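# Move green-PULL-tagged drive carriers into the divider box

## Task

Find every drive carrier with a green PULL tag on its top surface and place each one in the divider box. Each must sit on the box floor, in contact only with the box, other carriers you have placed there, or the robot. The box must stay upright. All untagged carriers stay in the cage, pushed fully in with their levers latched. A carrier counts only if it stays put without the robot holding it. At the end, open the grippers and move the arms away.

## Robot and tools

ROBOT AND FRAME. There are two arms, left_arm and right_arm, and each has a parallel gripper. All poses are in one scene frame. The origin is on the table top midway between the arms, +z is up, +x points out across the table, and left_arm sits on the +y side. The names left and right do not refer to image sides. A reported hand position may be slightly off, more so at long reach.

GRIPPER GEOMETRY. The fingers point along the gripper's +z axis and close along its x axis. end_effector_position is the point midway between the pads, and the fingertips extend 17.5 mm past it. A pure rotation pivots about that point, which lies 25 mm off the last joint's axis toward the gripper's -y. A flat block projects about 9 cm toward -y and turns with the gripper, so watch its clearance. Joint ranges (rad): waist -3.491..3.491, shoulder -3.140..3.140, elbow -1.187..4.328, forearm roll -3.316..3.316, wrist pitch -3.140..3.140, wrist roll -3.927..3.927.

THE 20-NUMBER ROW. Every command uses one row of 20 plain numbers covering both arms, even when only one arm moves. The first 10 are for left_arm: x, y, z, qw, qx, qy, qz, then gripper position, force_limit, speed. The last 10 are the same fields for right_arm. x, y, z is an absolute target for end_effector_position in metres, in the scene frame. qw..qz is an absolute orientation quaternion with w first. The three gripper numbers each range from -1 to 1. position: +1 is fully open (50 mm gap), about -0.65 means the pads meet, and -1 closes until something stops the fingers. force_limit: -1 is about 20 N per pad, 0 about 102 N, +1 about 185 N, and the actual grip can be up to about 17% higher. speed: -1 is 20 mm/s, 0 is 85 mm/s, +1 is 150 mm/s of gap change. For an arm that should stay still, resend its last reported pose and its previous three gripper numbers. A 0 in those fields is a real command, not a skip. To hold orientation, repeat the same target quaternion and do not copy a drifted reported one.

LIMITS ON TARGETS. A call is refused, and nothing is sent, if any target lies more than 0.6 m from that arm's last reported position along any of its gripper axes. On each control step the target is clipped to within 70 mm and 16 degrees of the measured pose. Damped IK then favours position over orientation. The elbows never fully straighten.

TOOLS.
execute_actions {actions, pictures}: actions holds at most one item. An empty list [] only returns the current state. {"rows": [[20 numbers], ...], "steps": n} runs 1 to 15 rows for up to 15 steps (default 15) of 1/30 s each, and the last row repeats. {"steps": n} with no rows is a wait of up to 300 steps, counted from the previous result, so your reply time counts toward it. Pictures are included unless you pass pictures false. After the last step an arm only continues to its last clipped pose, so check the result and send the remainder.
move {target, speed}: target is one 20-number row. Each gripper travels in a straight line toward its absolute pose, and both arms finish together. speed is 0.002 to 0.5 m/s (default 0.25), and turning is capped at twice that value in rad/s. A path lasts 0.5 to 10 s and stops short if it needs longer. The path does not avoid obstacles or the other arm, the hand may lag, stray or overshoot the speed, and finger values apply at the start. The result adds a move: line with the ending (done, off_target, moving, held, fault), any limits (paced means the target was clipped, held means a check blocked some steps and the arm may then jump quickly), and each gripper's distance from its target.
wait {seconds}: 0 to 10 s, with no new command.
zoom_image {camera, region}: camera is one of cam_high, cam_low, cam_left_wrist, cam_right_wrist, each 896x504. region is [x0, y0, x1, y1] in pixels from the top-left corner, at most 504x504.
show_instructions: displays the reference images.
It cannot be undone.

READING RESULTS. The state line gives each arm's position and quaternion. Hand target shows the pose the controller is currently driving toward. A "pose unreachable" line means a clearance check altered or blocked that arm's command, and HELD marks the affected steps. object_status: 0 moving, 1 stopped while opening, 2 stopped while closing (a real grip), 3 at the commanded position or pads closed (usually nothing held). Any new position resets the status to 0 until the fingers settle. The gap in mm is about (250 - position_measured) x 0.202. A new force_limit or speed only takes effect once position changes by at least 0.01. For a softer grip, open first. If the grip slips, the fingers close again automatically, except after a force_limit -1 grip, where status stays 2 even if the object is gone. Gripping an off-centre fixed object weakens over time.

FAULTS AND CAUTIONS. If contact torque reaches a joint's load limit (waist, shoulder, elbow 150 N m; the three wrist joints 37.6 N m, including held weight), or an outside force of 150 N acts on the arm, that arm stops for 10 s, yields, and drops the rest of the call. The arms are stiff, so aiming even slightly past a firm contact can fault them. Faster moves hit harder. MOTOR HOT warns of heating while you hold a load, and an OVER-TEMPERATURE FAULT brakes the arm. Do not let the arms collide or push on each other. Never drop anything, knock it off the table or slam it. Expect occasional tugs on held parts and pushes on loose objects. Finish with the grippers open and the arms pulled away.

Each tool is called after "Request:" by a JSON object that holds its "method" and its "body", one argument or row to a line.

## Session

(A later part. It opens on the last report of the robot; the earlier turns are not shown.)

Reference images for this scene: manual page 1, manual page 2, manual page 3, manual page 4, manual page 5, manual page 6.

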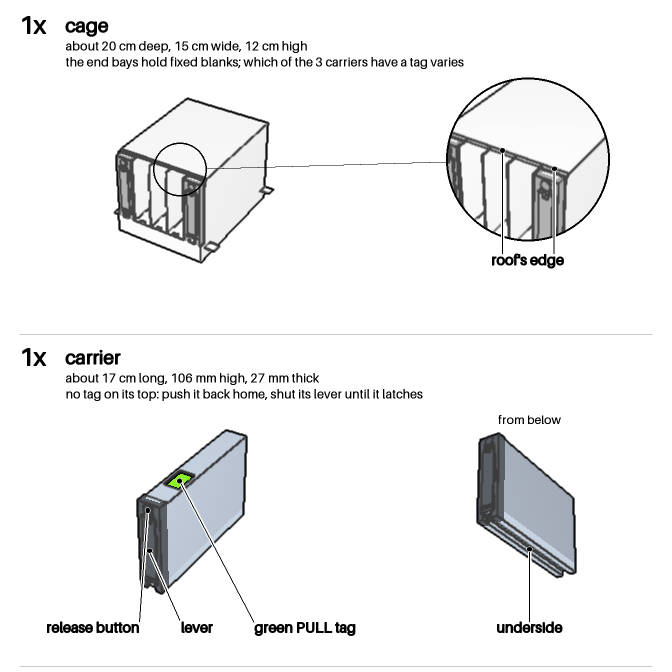

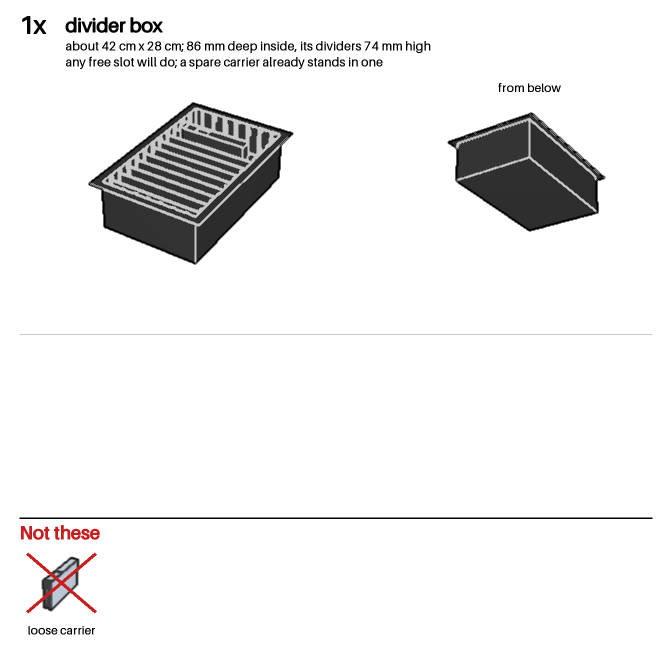

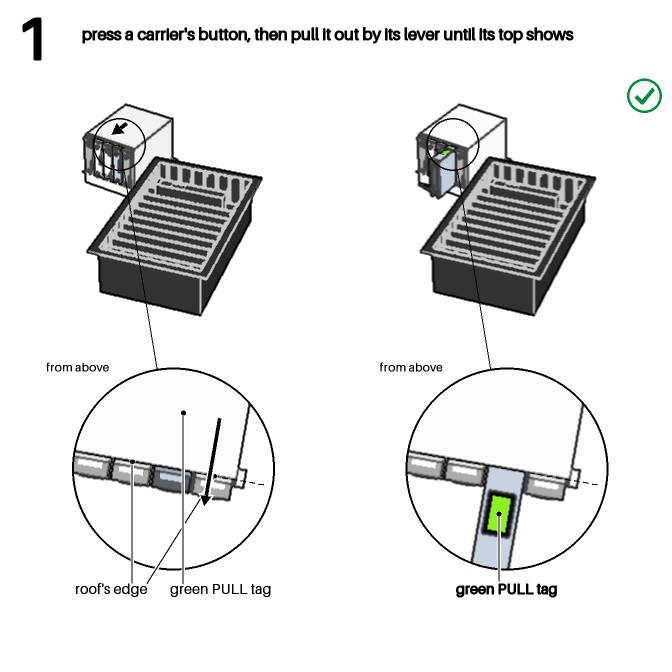

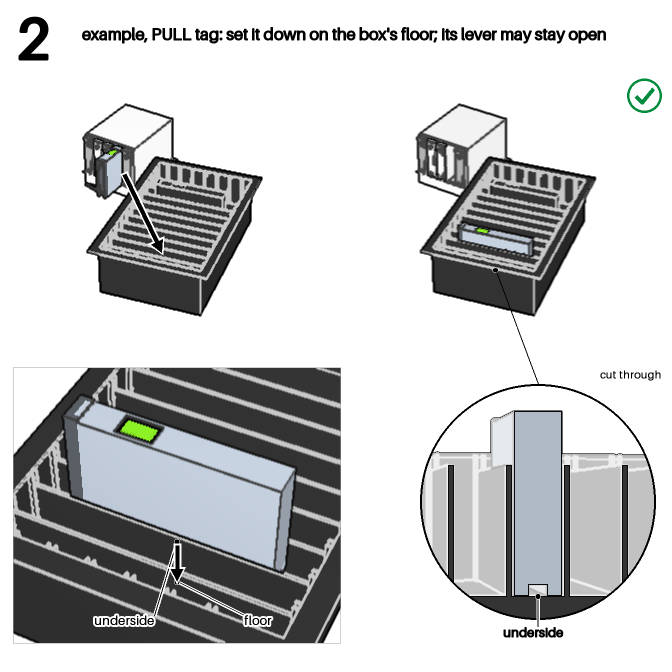

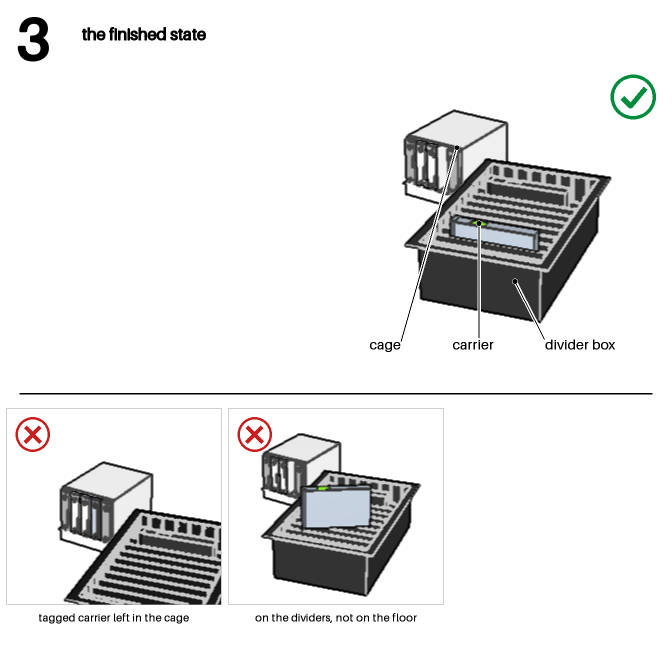

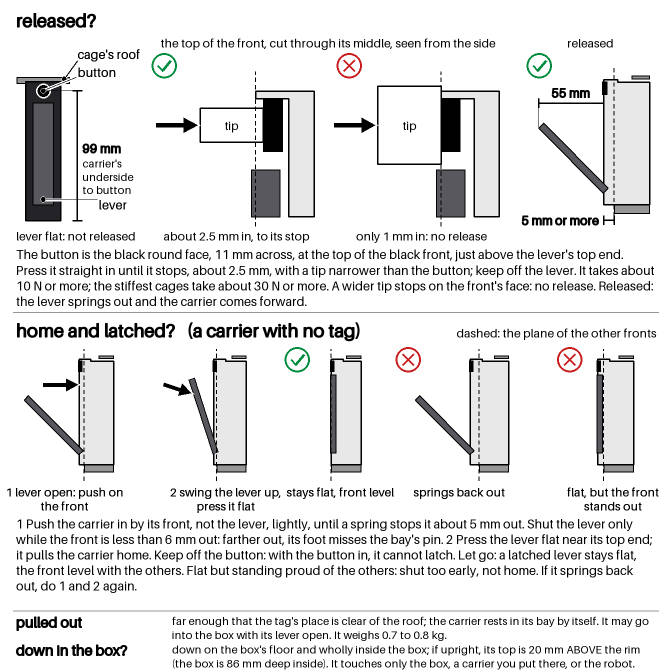

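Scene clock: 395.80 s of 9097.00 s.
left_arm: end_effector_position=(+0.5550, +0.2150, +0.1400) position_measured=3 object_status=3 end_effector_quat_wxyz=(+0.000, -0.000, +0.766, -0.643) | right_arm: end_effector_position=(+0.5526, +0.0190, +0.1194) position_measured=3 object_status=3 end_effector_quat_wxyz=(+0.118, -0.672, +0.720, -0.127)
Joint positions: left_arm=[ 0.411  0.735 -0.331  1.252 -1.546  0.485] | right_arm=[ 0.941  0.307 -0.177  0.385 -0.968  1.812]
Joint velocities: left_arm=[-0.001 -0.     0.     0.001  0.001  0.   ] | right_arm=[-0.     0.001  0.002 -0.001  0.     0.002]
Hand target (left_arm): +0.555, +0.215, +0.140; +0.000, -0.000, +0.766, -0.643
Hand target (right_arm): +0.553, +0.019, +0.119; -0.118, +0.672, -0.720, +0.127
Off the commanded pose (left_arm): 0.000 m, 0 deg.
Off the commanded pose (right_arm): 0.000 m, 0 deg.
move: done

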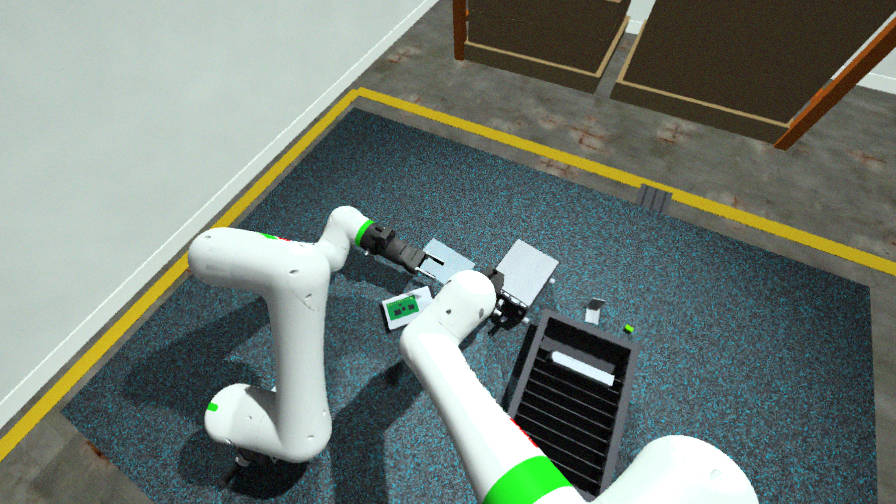

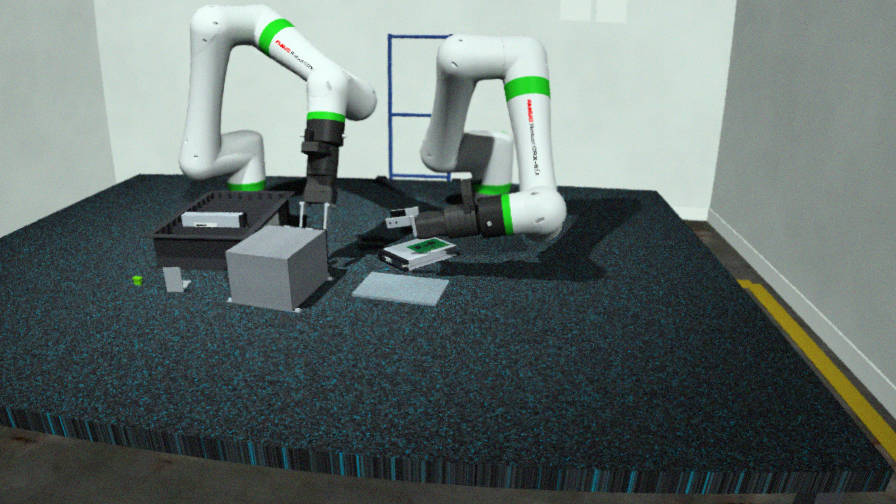

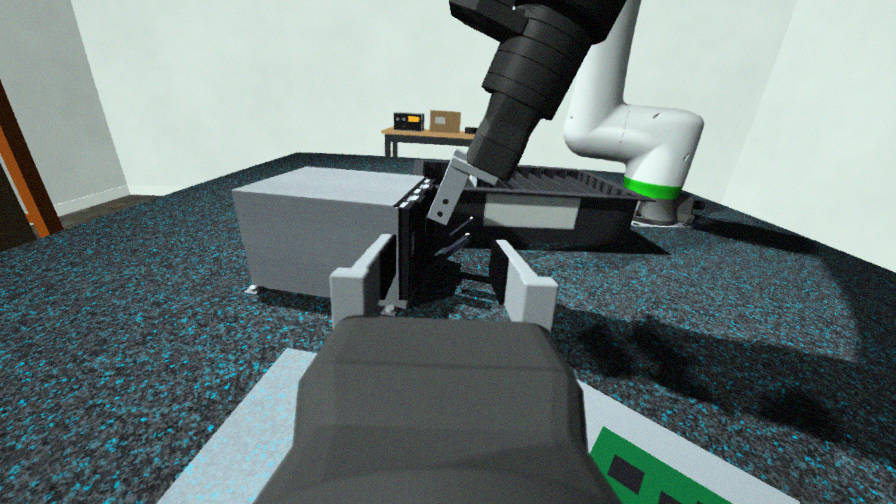

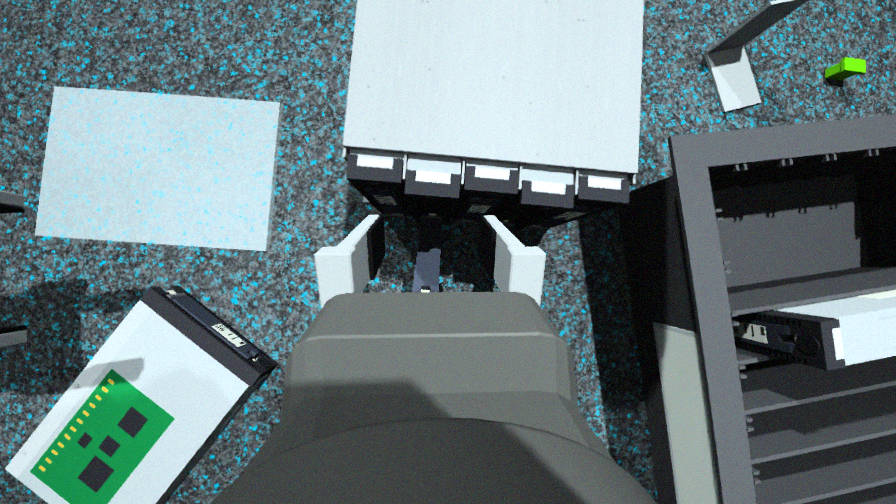

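Request:
{"method": "move", "body": {
  "target": [0.555,0.215,0.14,0,0,0.766,-0.6428,1,0,0,0.5604,0.01782,0.1194,-0.1185,0.6717,-0.7203,0.1271,1,0,0],
  "speed": 0.015
}}

Request:
{"method": "zoom_image", "body": {
  "camera": "cam_right_wrist",
  "region": [340, 150, 530, 250]
}}

Request:
{"method": "zoom_image", "body": {
  "camera": "cam_left_wrist",
  "region": [385, 150, 475, 250]
}}

Scene clock: 402.97 s of 9097.00 s.
left_arm: end_effector_position=(+0.5550, +0.2150, +0.1400) position_measured=3 object_status=3 end_effector_quat_wxyz=(+0.000, +0.000, +0.766, -0.643) | right_arm: end_effector_position=(+0.5603, +0.0178, +0.1194) position_measured=3 object_status=3 end_effector_quat_wxyz=(+0.118, -0.672, +0.720, -0.127)
Joint positions: left_arm=[ 0.411  0.735 -0.331  1.252 -1.546  0.485] | right_arm=[ 0.928  0.317 -0.163  0.382 -0.967  1.828]
Joint velocities: left_arm=[ 0.001  0.     0.     0.001 -0.001 -0.001] | right_arm=[-0.002  0.002  0.002 -0.     0.     0.001]
Hand target (left_arm): +0.555, +0.215, +0.140; +0.000, -0.000, +0.766, -0.643
Hand target (right_arm): +0.560, +0.018, +0.119; -0.118, +0.672, -0.720, +0.127
Off the commanded pose (left_arm): 0.000 m, 0 deg.
Off the commanded pose (right_arm): 0.000 m, 0 deg.
After step 90, 3.43 s passed at rest.
move: done

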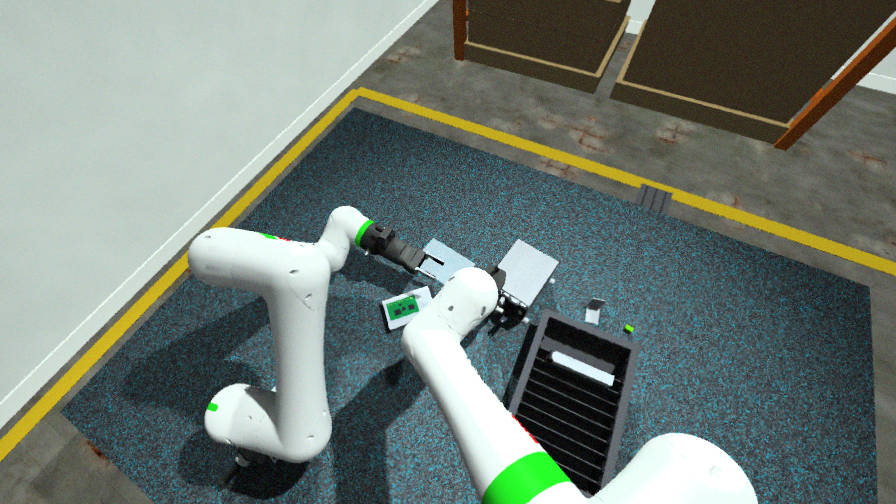

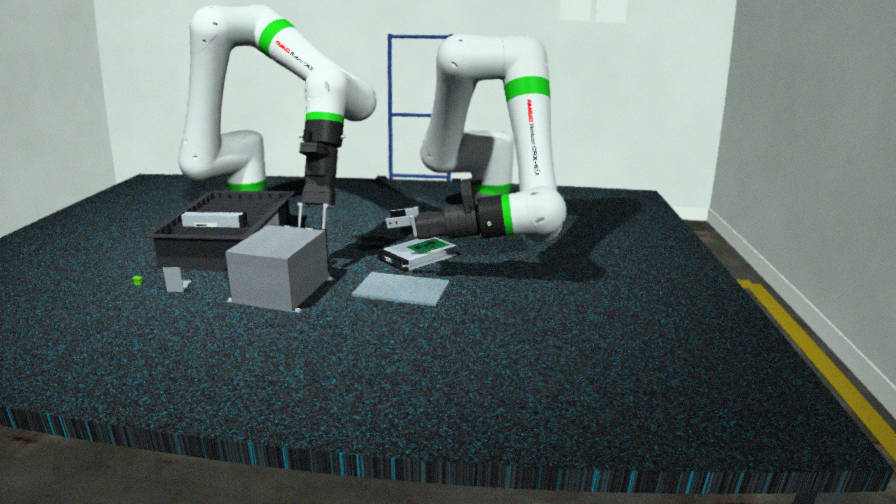

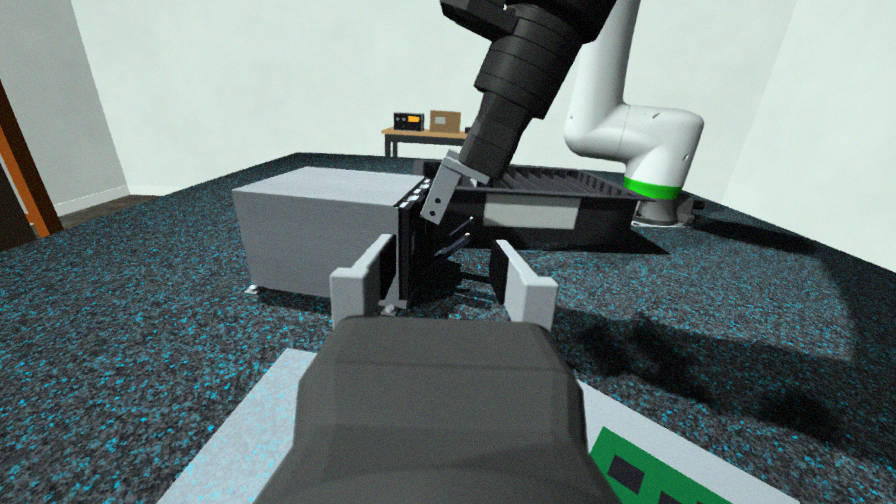

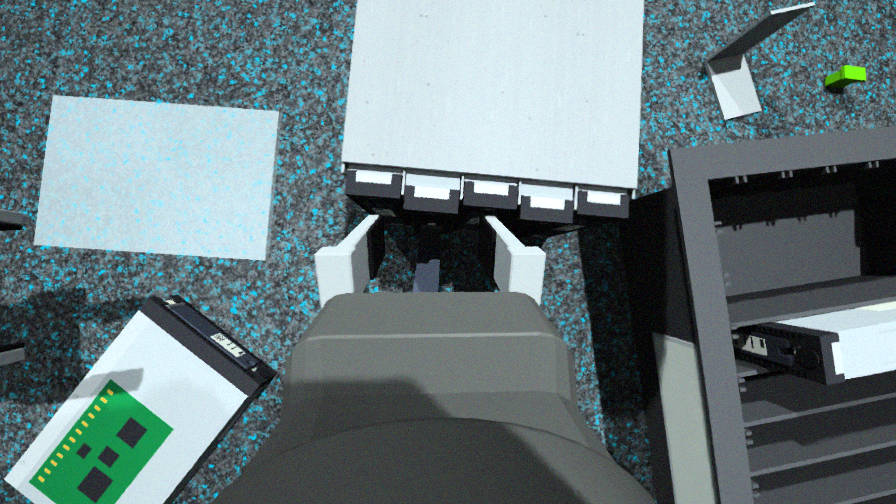

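Region (340, 150, 530, 250) of cam_right_wrist's 896x504 image, scaled by 2.653, with more detail than that image has; it fills the top 265 rows of this view, and the rest is white.

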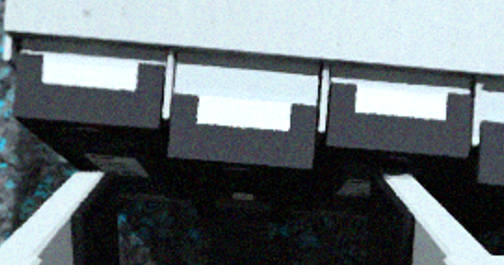

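Region (385, 150, 475, 250) of cam_left_wrist's 896x504 image, scaled by 5.040, with more detail than that image has; it fills the left 454 columns of this view, and the rest is white.

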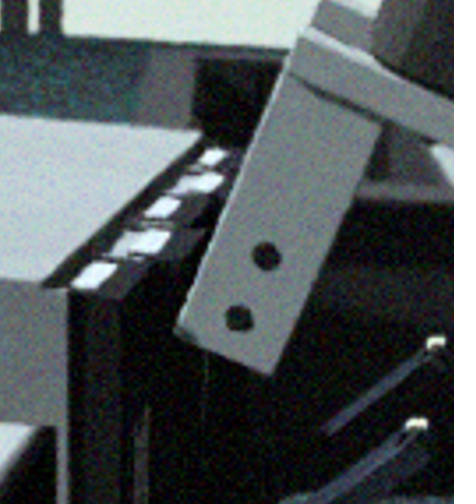

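Request:
{"method": "execute_actions", "body": {
  "actions": [
    {"rows": [[0.555,0.215,0.14,0,0,0.766,-0.6428,1,0,0,0.5607,0.01777,0.1194,-0.1185,0.6717,-0.7203,0.1271,1,0,0],[0.555,0.215,0.14,0,0,0.766,-0.6428,1,0,0,0.5610,0.01773,0.1194,-0.1185,0.6717,-0.7203,0.1271,1,0,0],[0.555,0.215,0.14,0,0,0.766,-0.6428,1,0,0,0.5613,0.01768,0.1194,-0.1185,0.6717,-0.7203,0.1271,1,0,0],[0.555,0.215,0.14,0,0,0.766,-0.6428,1,0,0,0.5616,0.01763,0.1194,-0.1185,0.6717,-0.7203,0.1271,1,0,0],[0.555,0.215,0.14,0,0,0.766,-0.6428,1,0,0,0.5619,0.01759,0.1194,-0.1185,0.6717,-0.7203,0.1271,1,0,0],[0.555,0.215,0.14,0,0,0.766,-0.6428,1,0,0,0.5622,0.01754,0.1194,-0.1185,0.6717,-0.7203,0.1271,1,0,0],[0.555,0.215,0.14,0,0,0.766,-0.6428,1,0,0,0.5625,0.01749,0.1194,-0.1185,0.6717,-0.7203,0.1271,1,0,0],[0.555,0.215,0.14,0,0,0.766,-0.6428,1,0,0,0.5628,0.01744,0.1194,-0.1185,0.6717,-0.7203,0.1271,1,0,0],[0.555,0.215,0.14,0,0,0.766,-0.6428,1,0,0,0.5631,0.0174,0.1194,-0.1185,0.6717,-0.7203,0.1271,1,0,0],[0.555,0.215,0.14,0,0,0.766,-0.6428,1,0,0,0.5634,0.01735,0.1194,-0.1185,0.6717,-0.7203,0.1271,1,0,0],[0.555,0.215,0.14,0,0,0.766,-0.6428,1,0,0,0.5637,0.0173,0.1194,-0.1185,0.6717,-0.7203,0.1271,1,0,0],[0.555,0.215,0.14,0,0,0.766,-0.6428,1,0,0,0.5640,0.01725,0.1194,-0.1185,0.6717,-0.7203,0.1271,1,0,0]], "steps": 15}
  ]
}}

Request:
{"method": "zoom_image", "body": {
  "camera": "cam_left_wrist",
  "region": [385, 150, 485, 260]
}}

Scene clock: 417.90 s of 9097.00 s.
left_arm: end_effector_position=(+0.5550, +0.2150, +0.1400) position_measured=3 object_status=3 end_effector_quat_wxyz=(+0.000, -0.000, +0.766, -0.643) | right_arm: end_effector_position=(+0.5638, +0.0173, +0.1194) position_measured=3 object_status=3 end_effector_quat_wxyz=(+0.118, -0.672, +0.720, -0.127)
Joint positions: left_arm=[ 0.411  0.735 -0.331  1.252 -1.546  0.485] | right_arm=[ 0.922  0.322 -0.157  0.381 -0.967  1.834]
Joint velocities: left_arm=[ 0.003  0.     0.     0.001  0.    -0.001] | right_arm=[-0.007  0.004  0.005 -0.001  0.     0.005]
Hand target (left_arm): +0.555, +0.215, +0.140; +0.000, -0.000, +0.766, -0.643
Hand target (right_arm): +0.564, +0.017, +0.119; -0.118, +0.672, -0.720, +0.127
Off the commanded pose (left_arm): 0.000 m, 0 deg.
Off the commanded pose (right_arm): 0.000 m, 0 deg.
Steps of this call (steps 1 to 90: nothing new was sent; then 11.43 s passed at rest; steps 91 to 105: all 15 steps of this action). Readings (end_effector_position | what the end effector reports):
91: left_arm (+0.5550, +0.2150, +0.1400) | right_arm (+0.5604, +0.0178, +0.1194) | left_arm position_measured=3 object_status=3 | right_arm position_measured=3 object_status=3
92: left_arm (+0.5550, +0.2150, +0.1400) | right_arm (+0.5605, +0.0178, +0.1194) | left_arm position_measured=3 object_status=3 | right_arm position_measured=3 object_status=3
94: left_arm (+0.5550, +0.2150, +0.1400) | right_arm (+0.5609, +0.0177, +0.1194) | left_arm position_measured=3 object_status=3 | right_arm position_measured=3 object_status=3
98: left_arm (+0.5550, +0.2150, +0.1400) | right_arm (+0.5619, +0.0176, +0.1194) | left_arm position_measured=3 object_status=3 | right_arm position_measured=3 object_status=3
105: the state above

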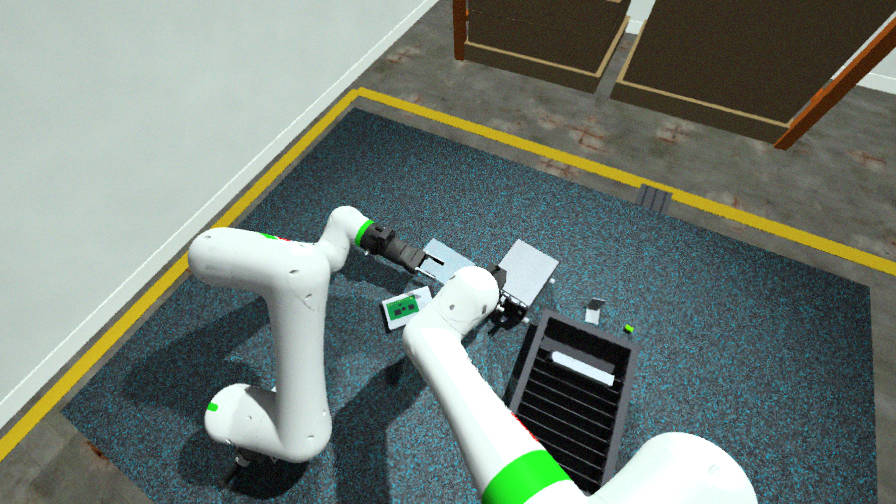

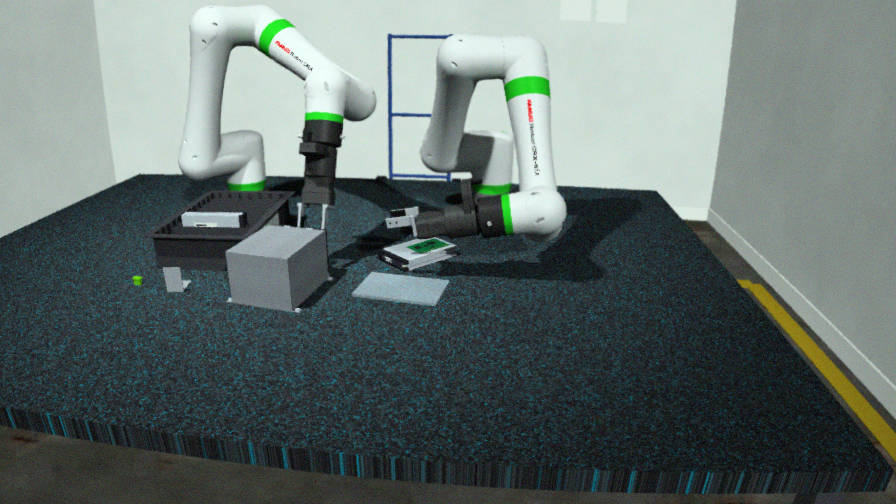

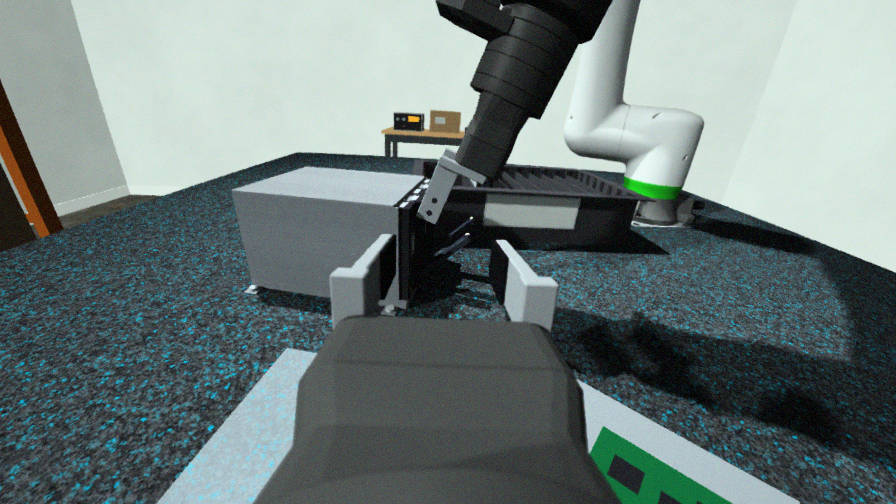

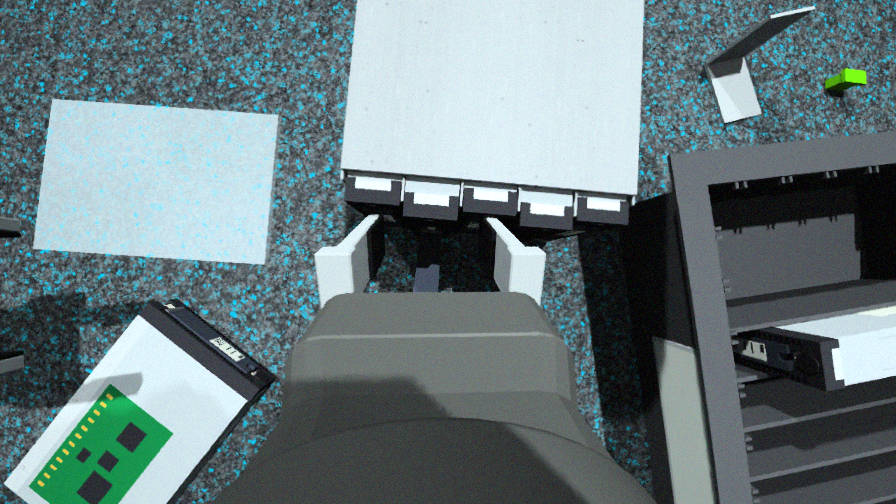

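Region (385, 150, 485, 260) of cam_left_wrist's 896x504 image, scaled by 4.582, with more detail than that image has; it fills the left 458 columns of this view, and the rest is white.

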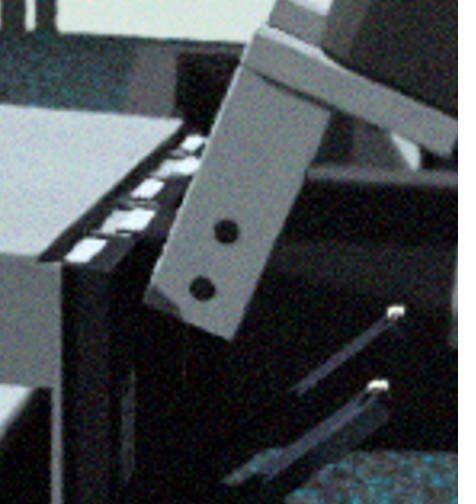

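Request:
{"method": "execute_actions", "body": {
  "actions": [
    {"rows": [[0.555,0.215,0.14,0,0,0.766,-0.6428,1,0,0,0.5642,0.01722,0.1194,-0.1185,0.6717,-0.7203,0.1271,1,0,0],[0.555,0.215,0.14,0,0,0.766,-0.6428,1,0,0,0.5644,0.01719,0.1194,-0.1185,0.6717,-0.7203,0.1271,1,0,0],[0.555,0.215,0.14,0,0,0.766,-0.6428,1,0,0,0.5646,0.01716,0.1194,-0.1185,0.6717,-0.7203,0.1271,1,0,0],[0.555,0.215,0.14,0,0,0.766,-0.6428,1,0,0,0.5648,0.01713,0.1194,-0.1185,0.6717,-0.7203,0.1271,1,0,0],[0.555,0.215,0.14,0,0,0.766,-0.6428,1,0,0,0.5650,0.0171,0.1194,-0.1185,0.6717,-0.7203,0.1271,1,0,0]], "steps": 13}
  ]
}}

Request:
{"method": "zoom_image", "body": {
  "camera": "cam_left_wrist",
  "region": [385, 150, 485, 260]
}}

Scene clock: 422.47 s of 9097.00 s.
left_arm: end_effector_position=(+0.5550, +0.2150, +0.1400) position_measured=3 object_status=3 end_effector_quat_wxyz=(+0.000, +0.000, +0.766, -0.643) | right_arm: end_effector_position=(+0.5650, +0.0171, +0.1194) position_measured=3 object_status=3 end_effector_quat_wxyz=(+0.118, -0.672, +0.720, -0.127)
Joint positions: left_arm=[ 0.411  0.735 -0.331  1.252 -1.546  0.485] | right_arm=[ 0.92   0.323 -0.154  0.381 -0.967  1.837]
Joint velocities: left_arm=[-0.     0.    -0.     0.001  0.    -0.002] | right_arm=[ 0.001  0.     0.    -0.    -0.     0.001]
Hand target (left_arm): +0.555, +0.215, +0.140; +0.000, -0.000, +0.766, -0.643
Hand target (right_arm): +0.565, +0.017, +0.119; -0.118, +0.672, -0.720, +0.127
Off the commanded pose (left_arm): 0.000 m, 0 deg.
Off the commanded pose (right_arm): 0.000 m, 0 deg.
Steps of this call (steps 1 to 90: nothing new was sent; then 1.13 s passed at rest; steps 91 to 103: all 13 steps of this action). Readings (end_effector_position | what the end effector reports):
91: left_arm (+0.5550, +0.2150, +0.1400) | right_arm (+0.5640, +0.0173, +0.1194) | left_arm position_measured=3 object_status=3 | right_arm position_measured=3 object_status=3
92: left_arm (+0.5550, +0.2150, +0.1400) | right_arm (+0.5641, +0.0173, +0.1194) | left_arm position_measured=3 object_status=3 | right_arm position_measured=3 object_status=3
94: left_arm (+0.5550, +0.2150, +0.1400) | right_arm (+0.5644, +0.0172, +0.1194) | left_arm position_measured=3 object_status=3 | right_arm position_measured=3 object_status=3
98: left_arm (+0.5550, +0.2150, +0.1400) | right_arm (+0.5649, +0.0171, +0.1194) | left_arm position_measured=3 object_status=3 | right_arm position_measured=3 object_status=3
103: the state above

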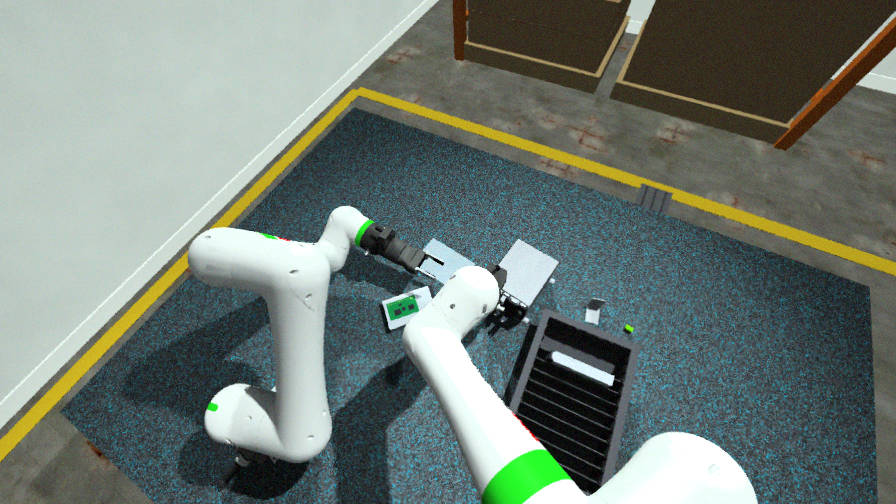

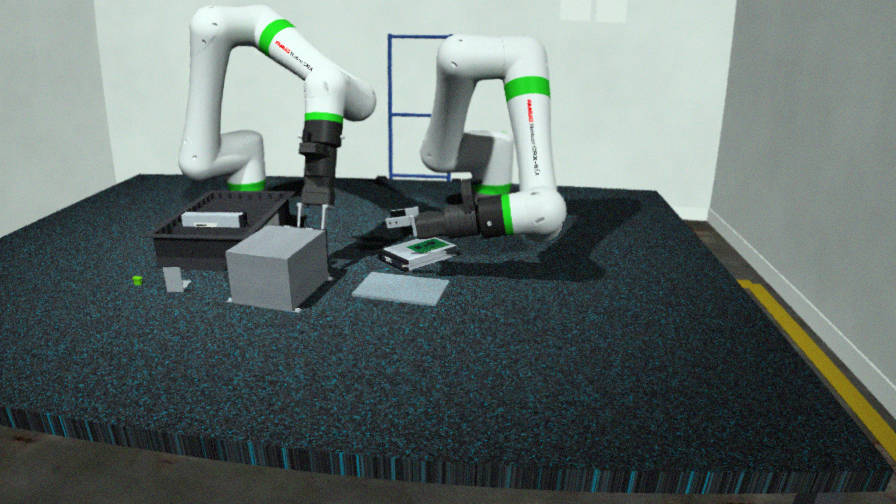

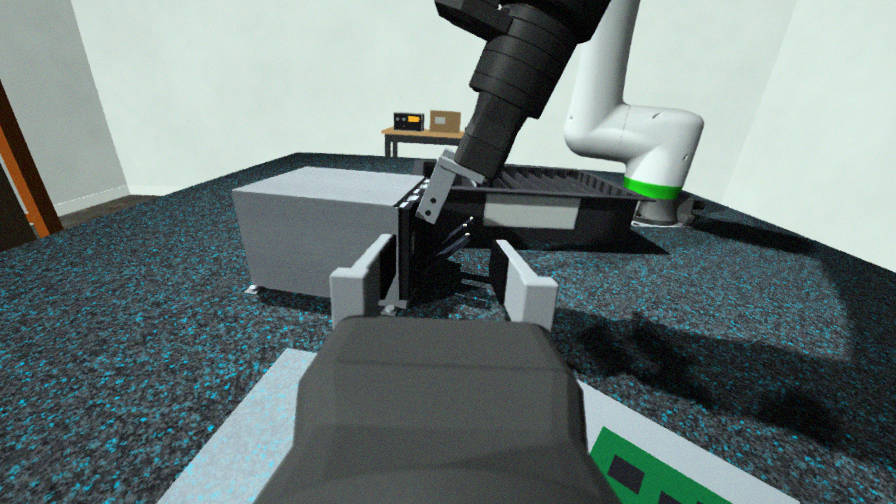

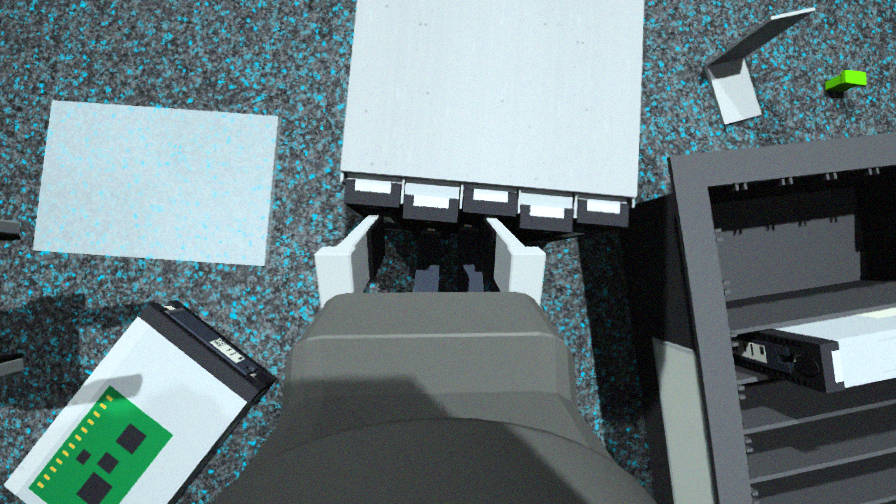

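Region (385, 150, 485, 260) of cam_left_wrist's 896x504 image, scaled by 4.582, with more detail than that image has; it fills the left 458 columns of this view, and the rest is white.

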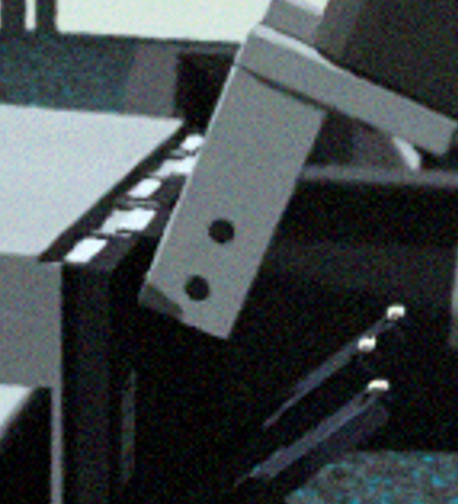

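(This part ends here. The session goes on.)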